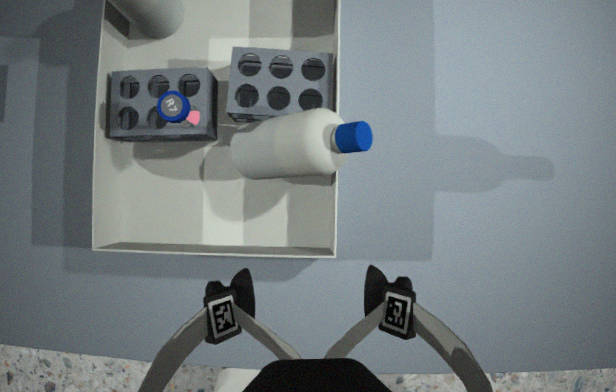

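Emit:
execute_actions(actions=[{"r1":{"base":{"strafe_m":-0.042},"joints":{"arm_m":0.529,"wrist_roll_rad":1.57,"lift_m":1.08}}}], cameras=["r1_wrist_camera"])

Scene clock: 228.90 s.
r1.base_odometry: x=-1.060 y=+0.261 heading=+2.400 (m, m, rad; r1's odometry frame)
r1.turned_by_wheels: +0.000 (rad since the last result)
r1.turned_by_imu: +0.001 (rad since the last result)
r1.base_tilt: forward=-0.2 right=-0.1 (deg)
r1.lidar_m: 0.37 0.43 0.59 4.47 2.12 1.63 1.58 1.70 2.43 1.28 0.56 0.39
r1.base_status: done
r1.joint_positions: lift_m=+1.080 arm_m=+0.528 wrist_yaw_rad=+0.000 wrist_pitch_rad=+1.570 wrist_roll_rad=+1.569 gripper_m=+0.060
r1.joint_status: all done
r1.motor_effort: lift_m=+18(19) arm_m=+7(7) wrist_yaw_rad=+0(0) wrist_pitch_rad=-1(2) wrist_roll_rad=+1(5) gripper_m=+0(3) wheel_0=-2(9) wheel_1=+1(7) wheel_2=+1(0) (%)
r1.hand_pose: x=+0.6989 y=-0.0874 z=+0.9699 quat_wxyz=(+0.501, +0.500, +0.500, -0.499) (m; r1's base frame)
r1.wrist_depth_mm: 427 430 427 433 436 439 442 / 424 427 433 433 433 433 439 / 424 427 427 436 436 433 436 / 427 427 430 436 433 433 439 / 427 427 424 375 436 439 715 / 394 424 211 297 195 433 723 / 410 424 370 145 430 439 1205
r2.base_odometry: x=+0.000 y=+0.000 heading=-2.200 (m, m, rad; r2's odometry frame)
r2.turned_by_wheels: +0.000 (rad since the last result)
r2.turned_by_imu: +0.000 (rad since the last result)
r2.base_tilt: forward=+0.1 right=-0.9 (deg)
r2.lidar_m: 0.95 1.37 3.21 1.46 1.14 1.11 1.21 1.74 3.42 3.64 3.65 0.89
r2.base_status: not commanded
r2.joint_positions: lift_m=+0.190 arm_m=-0.002 wrist_yaw_rad=+3.224 wrist_pitch_rad=+0.004 wrist_roll_rad=+0.012 gripper_m=+0.057
r2.joint_status: not commanded
r2.motor_effort: lift_m=+18(18) arm_m=-1(0) wrist_yaw_rad=+0(1) wrist_pitch_rad=-9(8) wrist_roll_rad=-2(2) gripper_m=-3(5) wheel_0=+1(1) wheel_1=+0(1) wheel_2=+0(0) (%)
r2.hand_pose: x=-0.1261 y=+0.0633 z=+0.3668 quat_wxyz=(-0.041, -0.002, +0.006, +0.999) (m; r2's base frame)
r2.wrist_depth_mm: - - 133 1499 1308 1118 960 / - - 125 226 1281 1118 976 / - 106 135 227 1308 1118 960 / 146 141 161 1499 1308 1098 960 / 204 - 1808 1576 1255 1098 960 / 206 1182 200 1281 198 1078 960 / 208 809 878 - 931 866 917
pictures: r1_wrist_camera
Images, in order (width x height): r1_wrist_camera 616x392.

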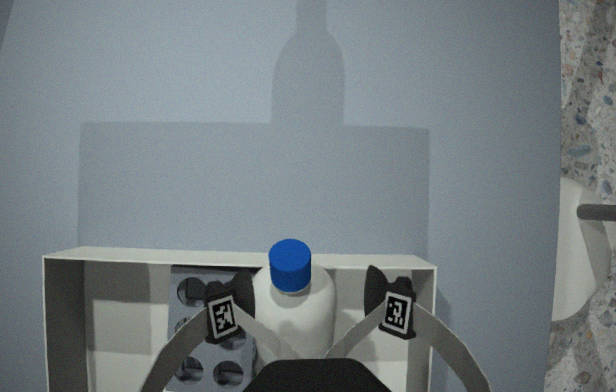

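Emit:
execute_actions(actions=[{"r1":{"joints":{"arm_m":0.541,"lift_m":1.02}}}], cameras=["r1_wrist_camera"])

Scene clock: 233.10 s.
r1.base_odometry: x=-1.060 y=+0.261 heading=+2.400 (m, m, rad; r1's odometry frame)
r1.turned_by_wheels: +0.000 (rad since the last result)
r1.turned_by_imu: +0.001 (rad since the last result)
r1.base_tilt: forward=-0.1 right=-0.2 (deg)
r1.lidar_m: 0.39 0.43 0.59 4.47 2.11 1.63 1.58 1.67 2.40 1.29 0.55 0.39
r1.base_status: not commanded
r1.joint_positions: lift_m=+1.020 arm_m=+0.540 wrist_yaw_rad=+0.000 wrist_pitch_rad=+1.570 wrist_roll_rad=+1.569 gripper_m=+0.060
r1.joint_status: all done
r1.motor_effort: lift_m=+18(18) arm_m=+7(7) wrist_yaw_rad=+0(3) wrist_pitch_rad=-1(0) wrist_roll_rad=+0(2) gripper_m=+0(2) wheel_0=-2(2) wheel_1=+1(1) wheel_2=+1(1) (%)
r1.hand_pose: x=+0.7109 y=-0.0874 z=+0.9099 quat_wxyz=(+0.501, +0.500, +0.500, -0.499) (m; r1's base frame)
r1.wrist_depth_mm: 368 368 370 373 373 375 379 / 366 370 370 373 375 375 377 / 368 370 370 370 373 373 377 / 366 370 366 370 370 377 377 / 362 368 370 373 375 379 377 / 353 366 210 236 195 375 377 / 349 366 307 145 373 375 373
r2.base_odometry: x=+0.000 y=+0.000 heading=-2.200 (m, m, rad; r2's odometry frame)
r2.turned_by_wheels: +0.000 (rad since the last result)
r2.turned_by_imu: +0.000 (rad since the last result)
r2.base_tilt: forward=+0.2 right=-0.6 (deg)
r2.lidar_m: 0.95 1.41 3.24 1.48 1.15 1.10 1.20 1.75 3.42 3.68 3.64 0.92
r2.base_status: not commanded
r2.joint_positions: lift_m=+0.190 arm_m=-0.002 wrist_yaw_rad=+3.224 wrist_pitch_rad=+0.004 wrist_roll_rad=+0.012 gripper_m=+0.057
r2.joint_status: not commanded
r2.motor_effort: lift_m=+18(18) arm_m=+0(0) wrist_yaw_rad=+0(0) wrist_pitch_rad=-8(8) wrist_roll_rad=+0(0) gripper_m=-6(0) wheel_0=+1(1) wheel_1=+0(1) wheel_2=+0(0) (%)
r2.hand_pose: x=-0.1261 y=+0.0633 z=+0.3668 quat_wxyz=(-0.041, -0.002, +0.006, +0.999) (m; r2's base frame)
r2.wrist_depth_mm: - - 133 1499 1281 1118 991 / - - 125 225 1281 1098 960 / - 106 135 228 1281 1118 960 / 146 140 161 1464 1281 1118 960 / 204 - 1808 1499 1255 1078 976 / 206 1182 200 1255 198 1078 960 / 208 798 866 - 917 878 931
pictures: r1_wrist_camera
Images, in order (width x height): r1_wrist_camera 616x392.

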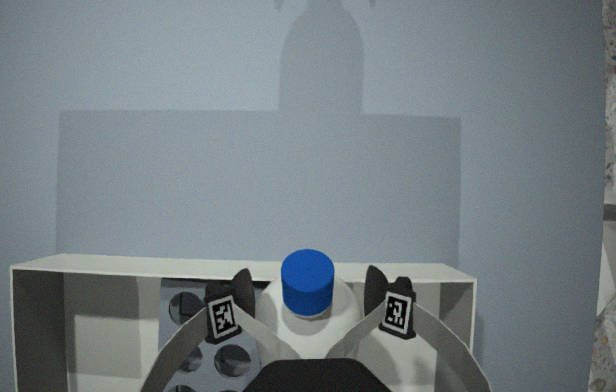

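Emit:
execute_actions(actions=[{"r1":{"joints":{"gripper_m":0.017}}}], cameras=[])

Emit:
execute_actions(actions=[{"r1":{"base":{"strafe_m":0.1},"joints":{"lift_m":1.065},"pace":"slow"}}], cameras=["r1_wrist_camera","r2_head_camera"])

Scene clock: 250.50 s.
r1.base_odometry: x=-1.060 y=+0.261 heading=+2.400 (m, m, rad; r1's odometry frame)
r1.turned_by_wheels: +0.000 (rad since the last result)
r1.turned_by_imu: +0.001 (rad since the last result)
r1.base_tilt: forward=-0.2 right=-0.1 (deg)
r1.lidar_m: 0.38 0.40 0.59 4.46 2.13 1.62 1.58 1.67 2.44 1.29 0.53 0.40
r1.base_status: not commanded
r1.joint_positions: lift_m=+1.020 arm_m=+0.540 wrist_yaw_rad=+0.000 wrist_pitch_rad=+1.570 wrist_roll_rad=+1.569 gripper_m=+0.017
r1.joint_status: all done
r1.motor_effort: lift_m=+18(18) arm_m=+7(7) wrist_yaw_rad=-1(2) wrist_pitch_rad=-1(0) wrist_roll_rad=+1(2) gripper_m=-9(11) wheel_0=-1(2) wheel_1=+1(1) wheel_2=+1(1) (%)
r1.hand_pose: x=+0.7109 y=-0.0874 z=+0.9099 quat_wxyz=(+0.501, +0.500, +0.500, -0.499) (m; r1's base frame)
r1.wrist_depth_mm: 368 366 370 370 377 375 377 / 364 368 370 373 375 377 377 / 366 368 368 368 373 375 379 / 366 366 370 370 373 375 379 / 364 368 368 370 373 375 377 / 351 366 211 215 191 370 375 / 351 366 309 155 370 373 377
r2.base_odometry: x=+0.000 y=+0.000 heading=-2.200 (m, m, rad; r2's odometry frame)
r2.turned_by_wheels: +0.000 (rad since the last result)
r2.turned_by_imu: +0.000 (rad since the last result)
r2.base_tilt: forward=+0.3 right=-0.6 (deg)
r2.lidar_m: 0.94 1.42 3.24 1.45 1.14 1.10 1.17 1.74 3.42 3.64 3.68 0.90
r2.base_status: not commanded
r2.joint_positions: lift_m=+0.190 arm_m=-0.002 wrist_yaw_rad=+3.224 wrist_pitch_rad=+0.004 wrist_roll_rad=+0.012 gripper_m=+0.057
r2.joint_status: not commanded
r2.motor_effort: lift_m=+18(18) arm_m=+0(0) wrist_yaw_rad=-1(0) wrist_pitch_rad=-8(8) wrist_roll_rad=+0(1) gripper_m=-3(3) wheel_0=+1(1) wheel_1=+1(1) wheel_2=+0(0) (%)
r2.hand_pose: x=-0.1261 y=+0.0633 z=+0.3668 quat_wxyz=(-0.041, -0.002, +0.006, +0.999) (m; r2's base frame)
r2.wrist_depth_mm: - - 133 1499 1308 1098 976 / - - 125 226 1281 1098 960 / - 106 135 227 1281 1118 960 / 146 140 160 1499 1308 1118 960 / 204 - 1808 1537 1255 1078 960 / 205 1205 200 1229 199 1060 976 / 208 809 878 - 931 854 931
pictures: none
No camera images: the call's "cameras" was empty. Leave "cameras" out to get every camera's image.

Scene clock: 252.63 s.
r1.base_odometry: x=-1.127 y=+0.187 heading=+2.401 (m, m, rad; r1's odometry frame)
r1.turned_by_wheels: +0.000 (rad since the last result)
r1.turned_by_imu: +0.001 (rad since the last result)
r1.base_tilt: forward=-0.3 right=-0.1 (deg)
r1.lidar_m: 0.38 0.41 0.59 4.37 2.11 1.63 1.57 1.70 2.41 1.30 0.55 0.40
r1.base_status: done
r1.joint_positions: lift_m=+1.065 arm_m=+0.540 wrist_yaw_rad=+0.000 wrist_pitch_rad=+1.570 wrist_roll_rad=+1.569 gripper_m=+0.017
r1.joint_status: all done
r1.motor_effort: lift_m=+25(25) arm_m=+7(7) wrist_yaw_rad=-1(2) wrist_pitch_rad=-1(1) wrist_roll_rad=+0(3) gripper_m=-10(10) wheel_0=+0(2) wheel_1=+2(3) wheel_2=+1(2) (%)
r1.hand_pose: x=+0.7109 y=-0.0874 z=+0.9544 quat_wxyz=(+0.501, +0.500, +0.500, -0.499) (m; r1's base frame)
r1.wrist_depth_mm: 413 413 413 418 418 418 421 / 410 410 418 415 421 421 421 / 407 410 410 413 418 418 424 / 379 410 351 413 415 418 421 / 382 407 351 257 415 418 421 / 377 407 211 215 191 418 418 / 373 407 349 157 413 415 421
r2.base_odometry: x=+0.000 y=+0.000 heading=-2.200 (m, m, rad; r2's odometry frame)
r2.turned_by_wheels: +0.000 (rad since the last result)
r2.turned_by_imu: +0.000 (rad since the last result)
r2.base_tilt: forward=+0.4 right=-0.7 (deg)
r2.lidar_m: 0.96 1.41 3.21 1.46 1.14 1.10 1.21 1.76 3.42 3.66 3.66 0.90
r2.base_status: not commanded
r2.joint_positions: lift_m=+0.190 arm_m=-0.002 wrist_yaw_rad=+3.224 wrist_pitch_rad=+0.004 wrist_roll_rad=+0.012 gripper_m=+0.057
r2.joint_status: not commanded
r2.motor_effort: lift_m=+18(18) arm_m=-1(0) wrist_yaw_rad=-1(0) wrist_pitch_rad=-9(9) wrist_roll_rad=+1(2) gripper_m=-3(2) wheel_0=+1(1) wheel_1=+0(0) wheel_2=+0(0) (%)
r2.hand_pose: x=-0.1261 y=+0.0633 z=+0.3668 quat_wxyz=(-0.041, -0.002, +0.006, +0.999) (m; r2's base frame)
r2.wrist_depth_mm: - - 133 1499 1281 1118 960 / - - 125 225 1281 1098 976 / - 106 135 228 1308 1078 960 / 146 141 160 1537 1281 1098 960 / 203 - 1808 1537 1255 1118 960 / 205 1229 200 1255 199 1078 976 / 208 809 866 - 917 866 917
pictures: r1_wrist_camera, r2_head_camera
Images, in order (width x height): r1_wrist_camera 616x392, r2_head_camera 420x560.

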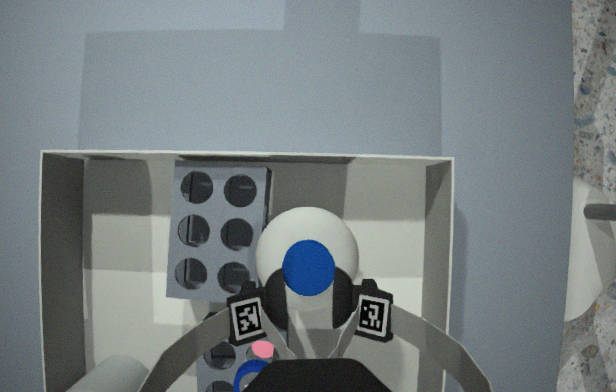

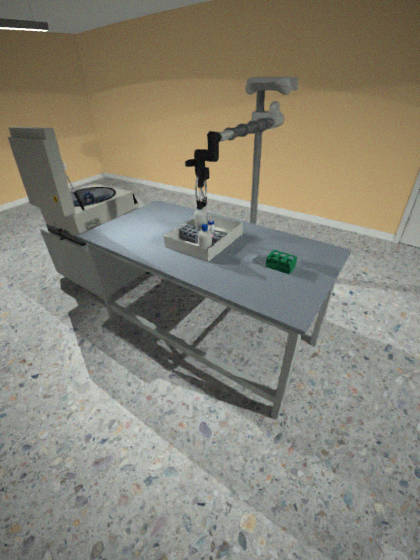

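Emit:
execute_actions(actions=[{"r1":{"joints":{"arm_m":0.515},"pace":"slow"}}], cameras=[])

Emit:
execute_actions(actions=[{"r1":{"joints":{"gripper_m":0.06}}}], cameras=[])

Emit:
execute_actions(actions=[{"r1":{"joints":{"lift_m":1.15}}}], cameras=["r1_wrist_camera"])

Scene clock: 260.87 s.
r1.base_odometry: x=-1.127 y=+0.187 heading=+2.401 (m, m, rad; r1's odometry frame)
r1.turned_by_wheels: +0.000 (rad since the last result)
r1.turned_by_imu: +0.002 (rad since the last result)
r1.base_tilt: forward=-0.2 right=-0.2 (deg)
r1.lidar_m: 0.38 0.43 0.59 4.37 2.12 1.60 1.57 1.68 2.44 1.30 0.53 0.40
r1.base_status: not commanded
r1.joint_positions: lift_m=+1.065 arm_m=+0.516 wrist_yaw_rad=+0.000 wrist_pitch_rad=+1.570 wrist_roll_rad=+1.569 gripper_m=+0.017
r1.joint_status: all done
r1.motor_effort: lift_m=+25(25) arm_m=-7(9) wrist_yaw_rad=-1(0) wrist_pitch_rad=-1(0) wrist_roll_rad=+2(0) gripper_m=-10(9) wheel_0=+1(1) wheel_1=+2(2) wheel_2=+1(1) (%)
r1.hand_pose: x=+0.6874 y=-0.0874 z=+0.9544 quat_wxyz=(+0.501, +0.500, +0.500, -0.499) (m; r1's base frame)
r1.wrist_depth_mm: 415 410 413 413 418 418 820 / 410 415 418 415 415 421 820 / 410 413 413 415 415 421 1205 / 392 407 351 410 413 418 976 / 394 410 351 256 410 415 699 / 394 410 211 215 191 418 976 / 389 407 296 157 413 418 1229
r2.base_odometry: x=+0.000 y=+0.000 heading=-2.200 (m, m, rad; r2's odometry frame)
r2.turned_by_wheels: +0.000 (rad since the last result)
r2.turned_by_imu: -0.001 (rad since the last result)
r2.base_tilt: forward=+0.3 right=-0.5 (deg)
r2.lidar_m: 0.95 1.41 3.24 1.47 1.13 1.09 1.20 1.74 3.41 3.67 3.66 0.89
r2.base_status: not commanded
r2.joint_positions: lift_m=+0.190 arm_m=-0.002 wrist_yaw_rad=+3.224 wrist_pitch_rad=+0.004 wrist_roll_rad=+0.012 gripper_m=+0.057
r2.joint_status: not commanded
r2.motor_effort: lift_m=+18(18) arm_m=+0(1) wrist_yaw_rad=-1(0) wrist_pitch_rad=-9(7) wrist_roll_rad=-1(1) gripper_m=+0(2) wheel_0=+1(1) wheel_1=+0(0) wheel_2=+0(0) (%)
r2.hand_pose: x=-0.1261 y=+0.0633 z=+0.3668 quat_wxyz=(-0.041, -0.002, +0.006, +0.999) (m; r2's base frame)
r2.wrist_depth_mm: - - 133 1537 1281 1098 960 / - - 125 225 1281 1098 960 / - 106 135 228 1281 1098 976 / 146 141 161 1464 1281 1098 976 / 204 - 1863 1537 1255 1098 946 / 206 1205 200 1255 198 1060 976 / 208 809 878 - 917 854 917
pictures: none
No camera images: the call's "cameras" was empty. Leave "cameras" out to get every camera's image.

Scene clock: 262.10 s.
r1.base_odometry: x=-1.127 y=+0.187 heading=+2.401 (m, m, rad; r1's odometry frame)
r1.turned_by_wheels: +0.000 (rad since the last result)
r1.turned_by_imu: +0.000 (rad since the last result)
r1.base_tilt: forward=-0.2 right=-0.1 (deg)
r1.lidar_m: 0.37 0.42 0.60 4.36 2.11 1.61 1.57 1.71 2.40 1.29 0.55 0.40
r1.base_status: not commanded
r1.joint_positions: lift_m=+1.065 arm_m=+0.516 wrist_yaw_rad=+0.000 wrist_pitch_rad=+1.570 wrist_roll_rad=+1.569 gripper_m=+0.060
r1.joint_status: all done
r1.motor_effort: lift_m=+23(25) arm_m=-7(7) wrist_yaw_rad=-2(1) wrist_pitch_rad=-1(1) wrist_roll_rad=+1(2) gripper_m=+0(8) wheel_0=+1(1) wheel_1=+2(2) wheel_2=+1(1) (%)
r1.hand_pose: x=+0.6874 y=-0.0874 z=+0.9545 quat_wxyz=(+0.501, +0.500, +0.500, -0.499) (m; r1's base frame)
r1.wrist_depth_mm: 410 415 415 415 424 421 798 / 413 410 418 418 421 421 820 / 413 413 413 410 418 421 1182 / 392 410 351 415 418 421 960 / 394 407 402 271 413 421 699 / 389 404 210 413 195 418 960 / 387 410 347 145 415 415 1182
r2.base_odometry: x=+0.000 y=+0.000 heading=-2.200 (m, m, rad; r2's odometry frame)
r2.turned_by_wheels: +0.000 (rad since the last result)
r2.turned_by_imu: +0.000 (rad since the last result)
r2.base_tilt: forward=+0.2 right=-0.6 (deg)
r2.lidar_m: 0.96 1.41 3.23 1.48 1.12 1.10 1.18 1.75 3.41 3.64 3.64 0.91
r2.base_status: not commanded
r2.joint_positions: lift_m=+0.190 arm_m=-0.002 wrist_yaw_rad=+3.224 wrist_pitch_rad=+0.004 wrist_roll_rad=+0.012 gripper_m=+0.057
r2.joint_status: not commanded
r2.motor_effort: lift_m=+18(18) arm_m=+0(0) wrist_yaw_rad=-2(0) wrist_pitch_rad=-8(9) wrist_roll_rad=+1(1) gripper_m=-4(5) wheel_0=+1(1) wheel_1=+0(1) wheel_2=+0(0) (%)
r2.hand_pose: x=-0.1261 y=+0.0633 z=+0.3668 quat_wxyz=(-0.041, -0.002, +0.006, +0.999) (m; r2's base frame)
r2.wrist_depth_mm: - - 133 1537 1281 1098 976 / - - 125 225 1281 1118 960 / - 106 135 227 1308 1098 960 / 146 141 161 1499 1281 1118 976 / 204 - 1808 1576 1255 1098 976 / 206 1205 200 1281 198 1060 960 / 208 798 866 - 917 878 917
pictures: none
No camera images: the call's "cameras" was empty. Leave "cameras" out to get every camera's image.

Scene clock: 263.43 s.
r1.base_odometry: x=-1.127 y=+0.187 heading=+2.401 (m, m, rad; r1's odometry frame)
r1.turned_by_wheels: +0.000 (rad since the last result)
r1.turned_by_imu: +0.000 (rad since the last result)
r1.base_tilt: forward=+0.0 right=-0.2 (deg)
r1.lidar_m: 0.39 0.42 0.59 4.37 2.09 1.63 1.56 1.69 2.43 1.28 0.53 0.40
r1.base_status: not commanded
r1.joint_positions: lift_m=+1.150 arm_m=+0.516 wrist_yaw_rad=+0.000 wrist_pitch_rad=+1.570 wrist_roll_rad=+1.569 gripper_m=+0.060
r1.joint_status: all done
r1.motor_effort: lift_m=+23(24) arm_m=-7(7) wrist_yaw_rad=+0(0) wrist_pitch_rad=-1(0) wrist_roll_rad=+1(2) gripper_m=-5(2) wheel_0=+0(1) wheel_1=+2(2) wheel_2=+1(1) (%)
r1.hand_pose: x=+0.6874 y=-0.0874 z=+1.0395 quat_wxyz=(+0.501, +0.500, +0.500, -0.499) (m; r1's base frame)
r1.wrist_depth_mm: 496 504 500 504 504 508 1281 / 496 500 500 504 504 508 1308 / 500 500 500 504 500 504 1281 / 488 492 436 496 504 504 1098 / 496 492 439 357 500 504 1060 / 496 492 210 500 196 508 1281 / 492 413 436 145 500 508 1281
r2.base_odometry: x=+0.000 y=+0.000 heading=-2.200 (m, m, rad; r2's odometry frame)
r2.turned_by_wheels: +0.000 (rad since the last result)
r2.turned_by_imu: +0.000 (rad since the last result)
r2.base_tilt: forward=+0.2 right=-0.7 (deg)
r2.lidar_m: 0.96 1.41 3.20 1.47 1.13 1.10 1.18 1.76 3.38 3.67 3.65 0.90
r2.base_status: not commanded
r2.joint_positions: lift_m=+0.190 arm_m=-0.002 wrist_yaw_rad=+3.224 wrist_pitch_rad=+0.004 wrist_roll_rad=+0.012 gripper_m=+0.057
r2.joint_status: not commanded
r2.motor_effort: lift_m=+18(18) arm_m=+0(0) wrist_yaw_rad=-1(2) wrist_pitch_rad=-8(8) wrist_roll_rad=-2(1) gripper_m=+0(4) wheel_0=+1(1) wheel_1=+1(0) wheel_2=+0(0) (%)
r2.hand_pose: x=-0.1261 y=+0.0633 z=+0.3668 quat_wxyz=(-0.041, -0.002, +0.006, +0.999) (m; r2's base frame)
r2.wrist_depth_mm: - - 133 1464 1308 1118 960 / - - 125 225 1308 1098 960 / - 106 135 228 1281 1118 960 / 146 141 161 1464 1308 1098 960 / 204 - 1808 1537 1281 1118 960 / 206 1205 199 1281 199 1078 991 / 208 809 866 - 917 854 931
pictures: r1_wrist_camera
Images, in order (width x height): r1_wrist_camera 616x392.

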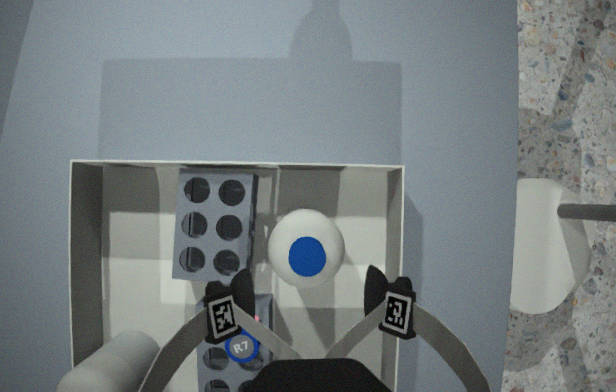

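Emit:
execute_actions(actions=[{"r1":{"base":{"strafe_m":0.097},"joints":{"arm_m":0.546}}}], cameras=[])

Emit:
execute_actions(actions=[{"r1":{"base":{"translate_m":0.034},"joints":{"lift_m":1.02}}}], cameras=["r1_wrist_camera"])

Scene clock: 271.90 s.
r1.base_odometry: x=-1.193 y=+0.116 heading=+2.401 (m, m, rad; r1's odometry frame)
r1.turned_by_wheels: +0.000 (rad since the last result)
r1.turned_by_imu: +0.001 (rad since the last result)
r1.base_tilt: forward=-0.1 right=-0.1 (deg)
r1.lidar_m: 0.38 0.40 0.61 4.28 2.09 1.60 1.56 1.67 2.40 1.31 0.54 0.40
r1.base_status: done
r1.joint_positions: lift_m=+1.150 arm_m=+0.545 wrist_yaw_rad=+0.000 wrist_pitch_rad=+1.570 wrist_roll_rad=+1.569 gripper_m=+0.060
r1.joint_status: all done
r1.motor_effort: lift_m=+23(23) arm_m=+7(9) wrist_yaw_rad=+0(2) wrist_pitch_rad=-1(1) wrist_roll_rad=+1(1) gripper_m=-3(4) wheel_0=+1(8) wheel_1=-1(9) wheel_2=+1(2) (%)
r1.hand_pose: x=+0.7159 y=-0.0874 z=+1.0395 quat_wxyz=(+0.501, +0.500, +0.500, -0.499) (m; r1's base frame)
r1.wrist_depth_mm: 500 496 500 496 504 508 1281 / 496 492 496 500 500 508 1281 / 496 492 469 362 500 504 1281 / 496 488 496 496 504 500 1060 / 496 492 488 504 500 504 1078 / 496 362 211 500 195 500 1098 / 492 496 500 145 500 508 1255
r2.base_odometry: x=+0.000 y=+0.000 heading=-2.200 (m, m, rad; r2's odometry frame)
r2.turned_by_wheels: +0.000 (rad since the last result)
r2.turned_by_imu: +0.000 (rad since the last result)
r2.base_tilt: forward=+0.3 right=-0.5 (deg)
r2.lidar_m: 0.95 1.41 3.24 1.46 1.15 1.10 1.20 1.73 3.40 3.64 3.65 0.92
r2.base_status: not commanded
r2.joint_positions: lift_m=+0.190 arm_m=-0.002 wrist_yaw_rad=+3.224 wrist_pitch_rad=+0.004 wrist_roll_rad=+0.012 gripper_m=+0.057
r2.joint_status: not commanded
r2.motor_effort: lift_m=+18(18) arm_m=+0(0) wrist_yaw_rad=-1(2) wrist_pitch_rad=-9(9) wrist_roll_rad=-3(1) gripper_m=-4(3) wheel_0=+1(1) wheel_1=+0(0) wheel_2=+0(0) (%)
r2.hand_pose: x=-0.1261 y=+0.0633 z=+0.3668 quat_wxyz=(-0.041, -0.002, +0.006, +0.999) (m; r2's base frame)
r2.wrist_depth_mm: - - 133 1537 1308 1078 960 / - - 125 226 1281 1098 976 / - 106 135 227 1281 1098 976 / 146 141 161 1499 1308 1098 960 / 203 - 1808 1576 1281 1118 960 / 206 1205 200 1255 198 1060 976 / 208 809 878 - 917 866 917
pictures: none
No camera images: the call's "cameras" was empty. Leave "cameras" out to get every camera's image.

Scene clock: 273.50 s.
r1.base_odometry: x=-1.218 y=+0.139 heading=+2.401 (m, m, rad; r1's odometry frame)
r1.turned_by_wheels: +0.000 (rad since the last result)
r1.turned_by_imu: +0.000 (rad since the last result)
r1.base_tilt: forward=-0.1 right=-0.1 (deg)
r1.lidar_m: 0.36 0.37 0.56 4.27 2.15 1.66 1.60 1.70 2.47 1.20 0.51 0.38
r1.base_status: done
r1.joint_positions: lift_m=+1.020 arm_m=+0.545 wrist_yaw_rad=+0.000 wrist_pitch_rad=+1.570 wrist_roll_rad=+1.569 gripper_m=+0.060
r1.joint_status: all done
r1.motor_effort: lift_m=+18(21) arm_m=+7(7) wrist_yaw_rad=-1(0) wrist_pitch_rad=+0(0) wrist_roll_rad=+0(1) gripper_m=-3(2) wheel_0=+1(6) wheel_1=+0(4) wheel_2=+0(9) (%)
r1.hand_pose: x=+0.7159 y=-0.0874 z=+0.9099 quat_wxyz=(+0.501, +0.500, +0.500, -0.499) (m; r1's base frame)
r1.wrist_depth_mm: 309 330 307 320 338 375 377 / 336 366 338 364 233 351 377 / 342 368 342 362 229 329 377 / 345 368 366 368 368 370 373 / 343 366 366 309 370 370 375 / 303 312 210 310 196 368 377 / 224 244 338 145 370 317 375
r2.base_odometry: x=+0.000 y=+0.000 heading=-2.200 (m, m, rad; r2's odometry frame)
r2.turned_by_wheels: +0.000 (rad since the last result)
r2.turned_by_imu: +0.000 (rad since the last result)
r2.base_tilt: forward=+0.3 right=-0.7 (deg)
r2.lidar_m: 0.95 1.41 3.23 1.46 1.13 1.09 1.17 1.75 3.41 3.64 3.64 0.91
r2.base_status: not commanded
r2.joint_positions: lift_m=+0.190 arm_m=-0.002 wrist_yaw_rad=+3.224 wrist_pitch_rad=+0.004 wrist_roll_rad=+0.012 gripper_m=+0.057
r2.joint_status: not commanded
r2.motor_effort: lift_m=+18(18) arm_m=+0(0) wrist_yaw_rad=-1(1) wrist_pitch_rad=-9(9) wrist_roll_rad=+1(1) gripper_m=-2(1) wheel_0=+1(1) wheel_1=+0(1) wheel_2=+0(0) (%)
r2.hand_pose: x=-0.1261 y=+0.0633 z=+0.3668 quat_wxyz=(-0.041, -0.002, +0.006, +0.999) (m; r2's base frame)
r2.wrist_depth_mm: - - 133 1499 1281 1098 960 / - - 125 226 1281 1118 960 / - 107 135 227 1281 1098 976 / 146 141 160 1499 1308 1098 976 / 204 - 1863 1576 1229 1098 960 / 206 1205 200 1255 199 1078 960 / 208 809 866 - 917 866 931
pictures: r1_wrist_camera
Images, in order (width x height): r1_wrist_camera 616x392.

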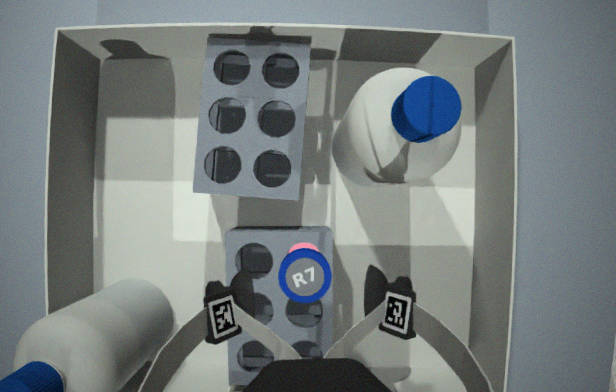

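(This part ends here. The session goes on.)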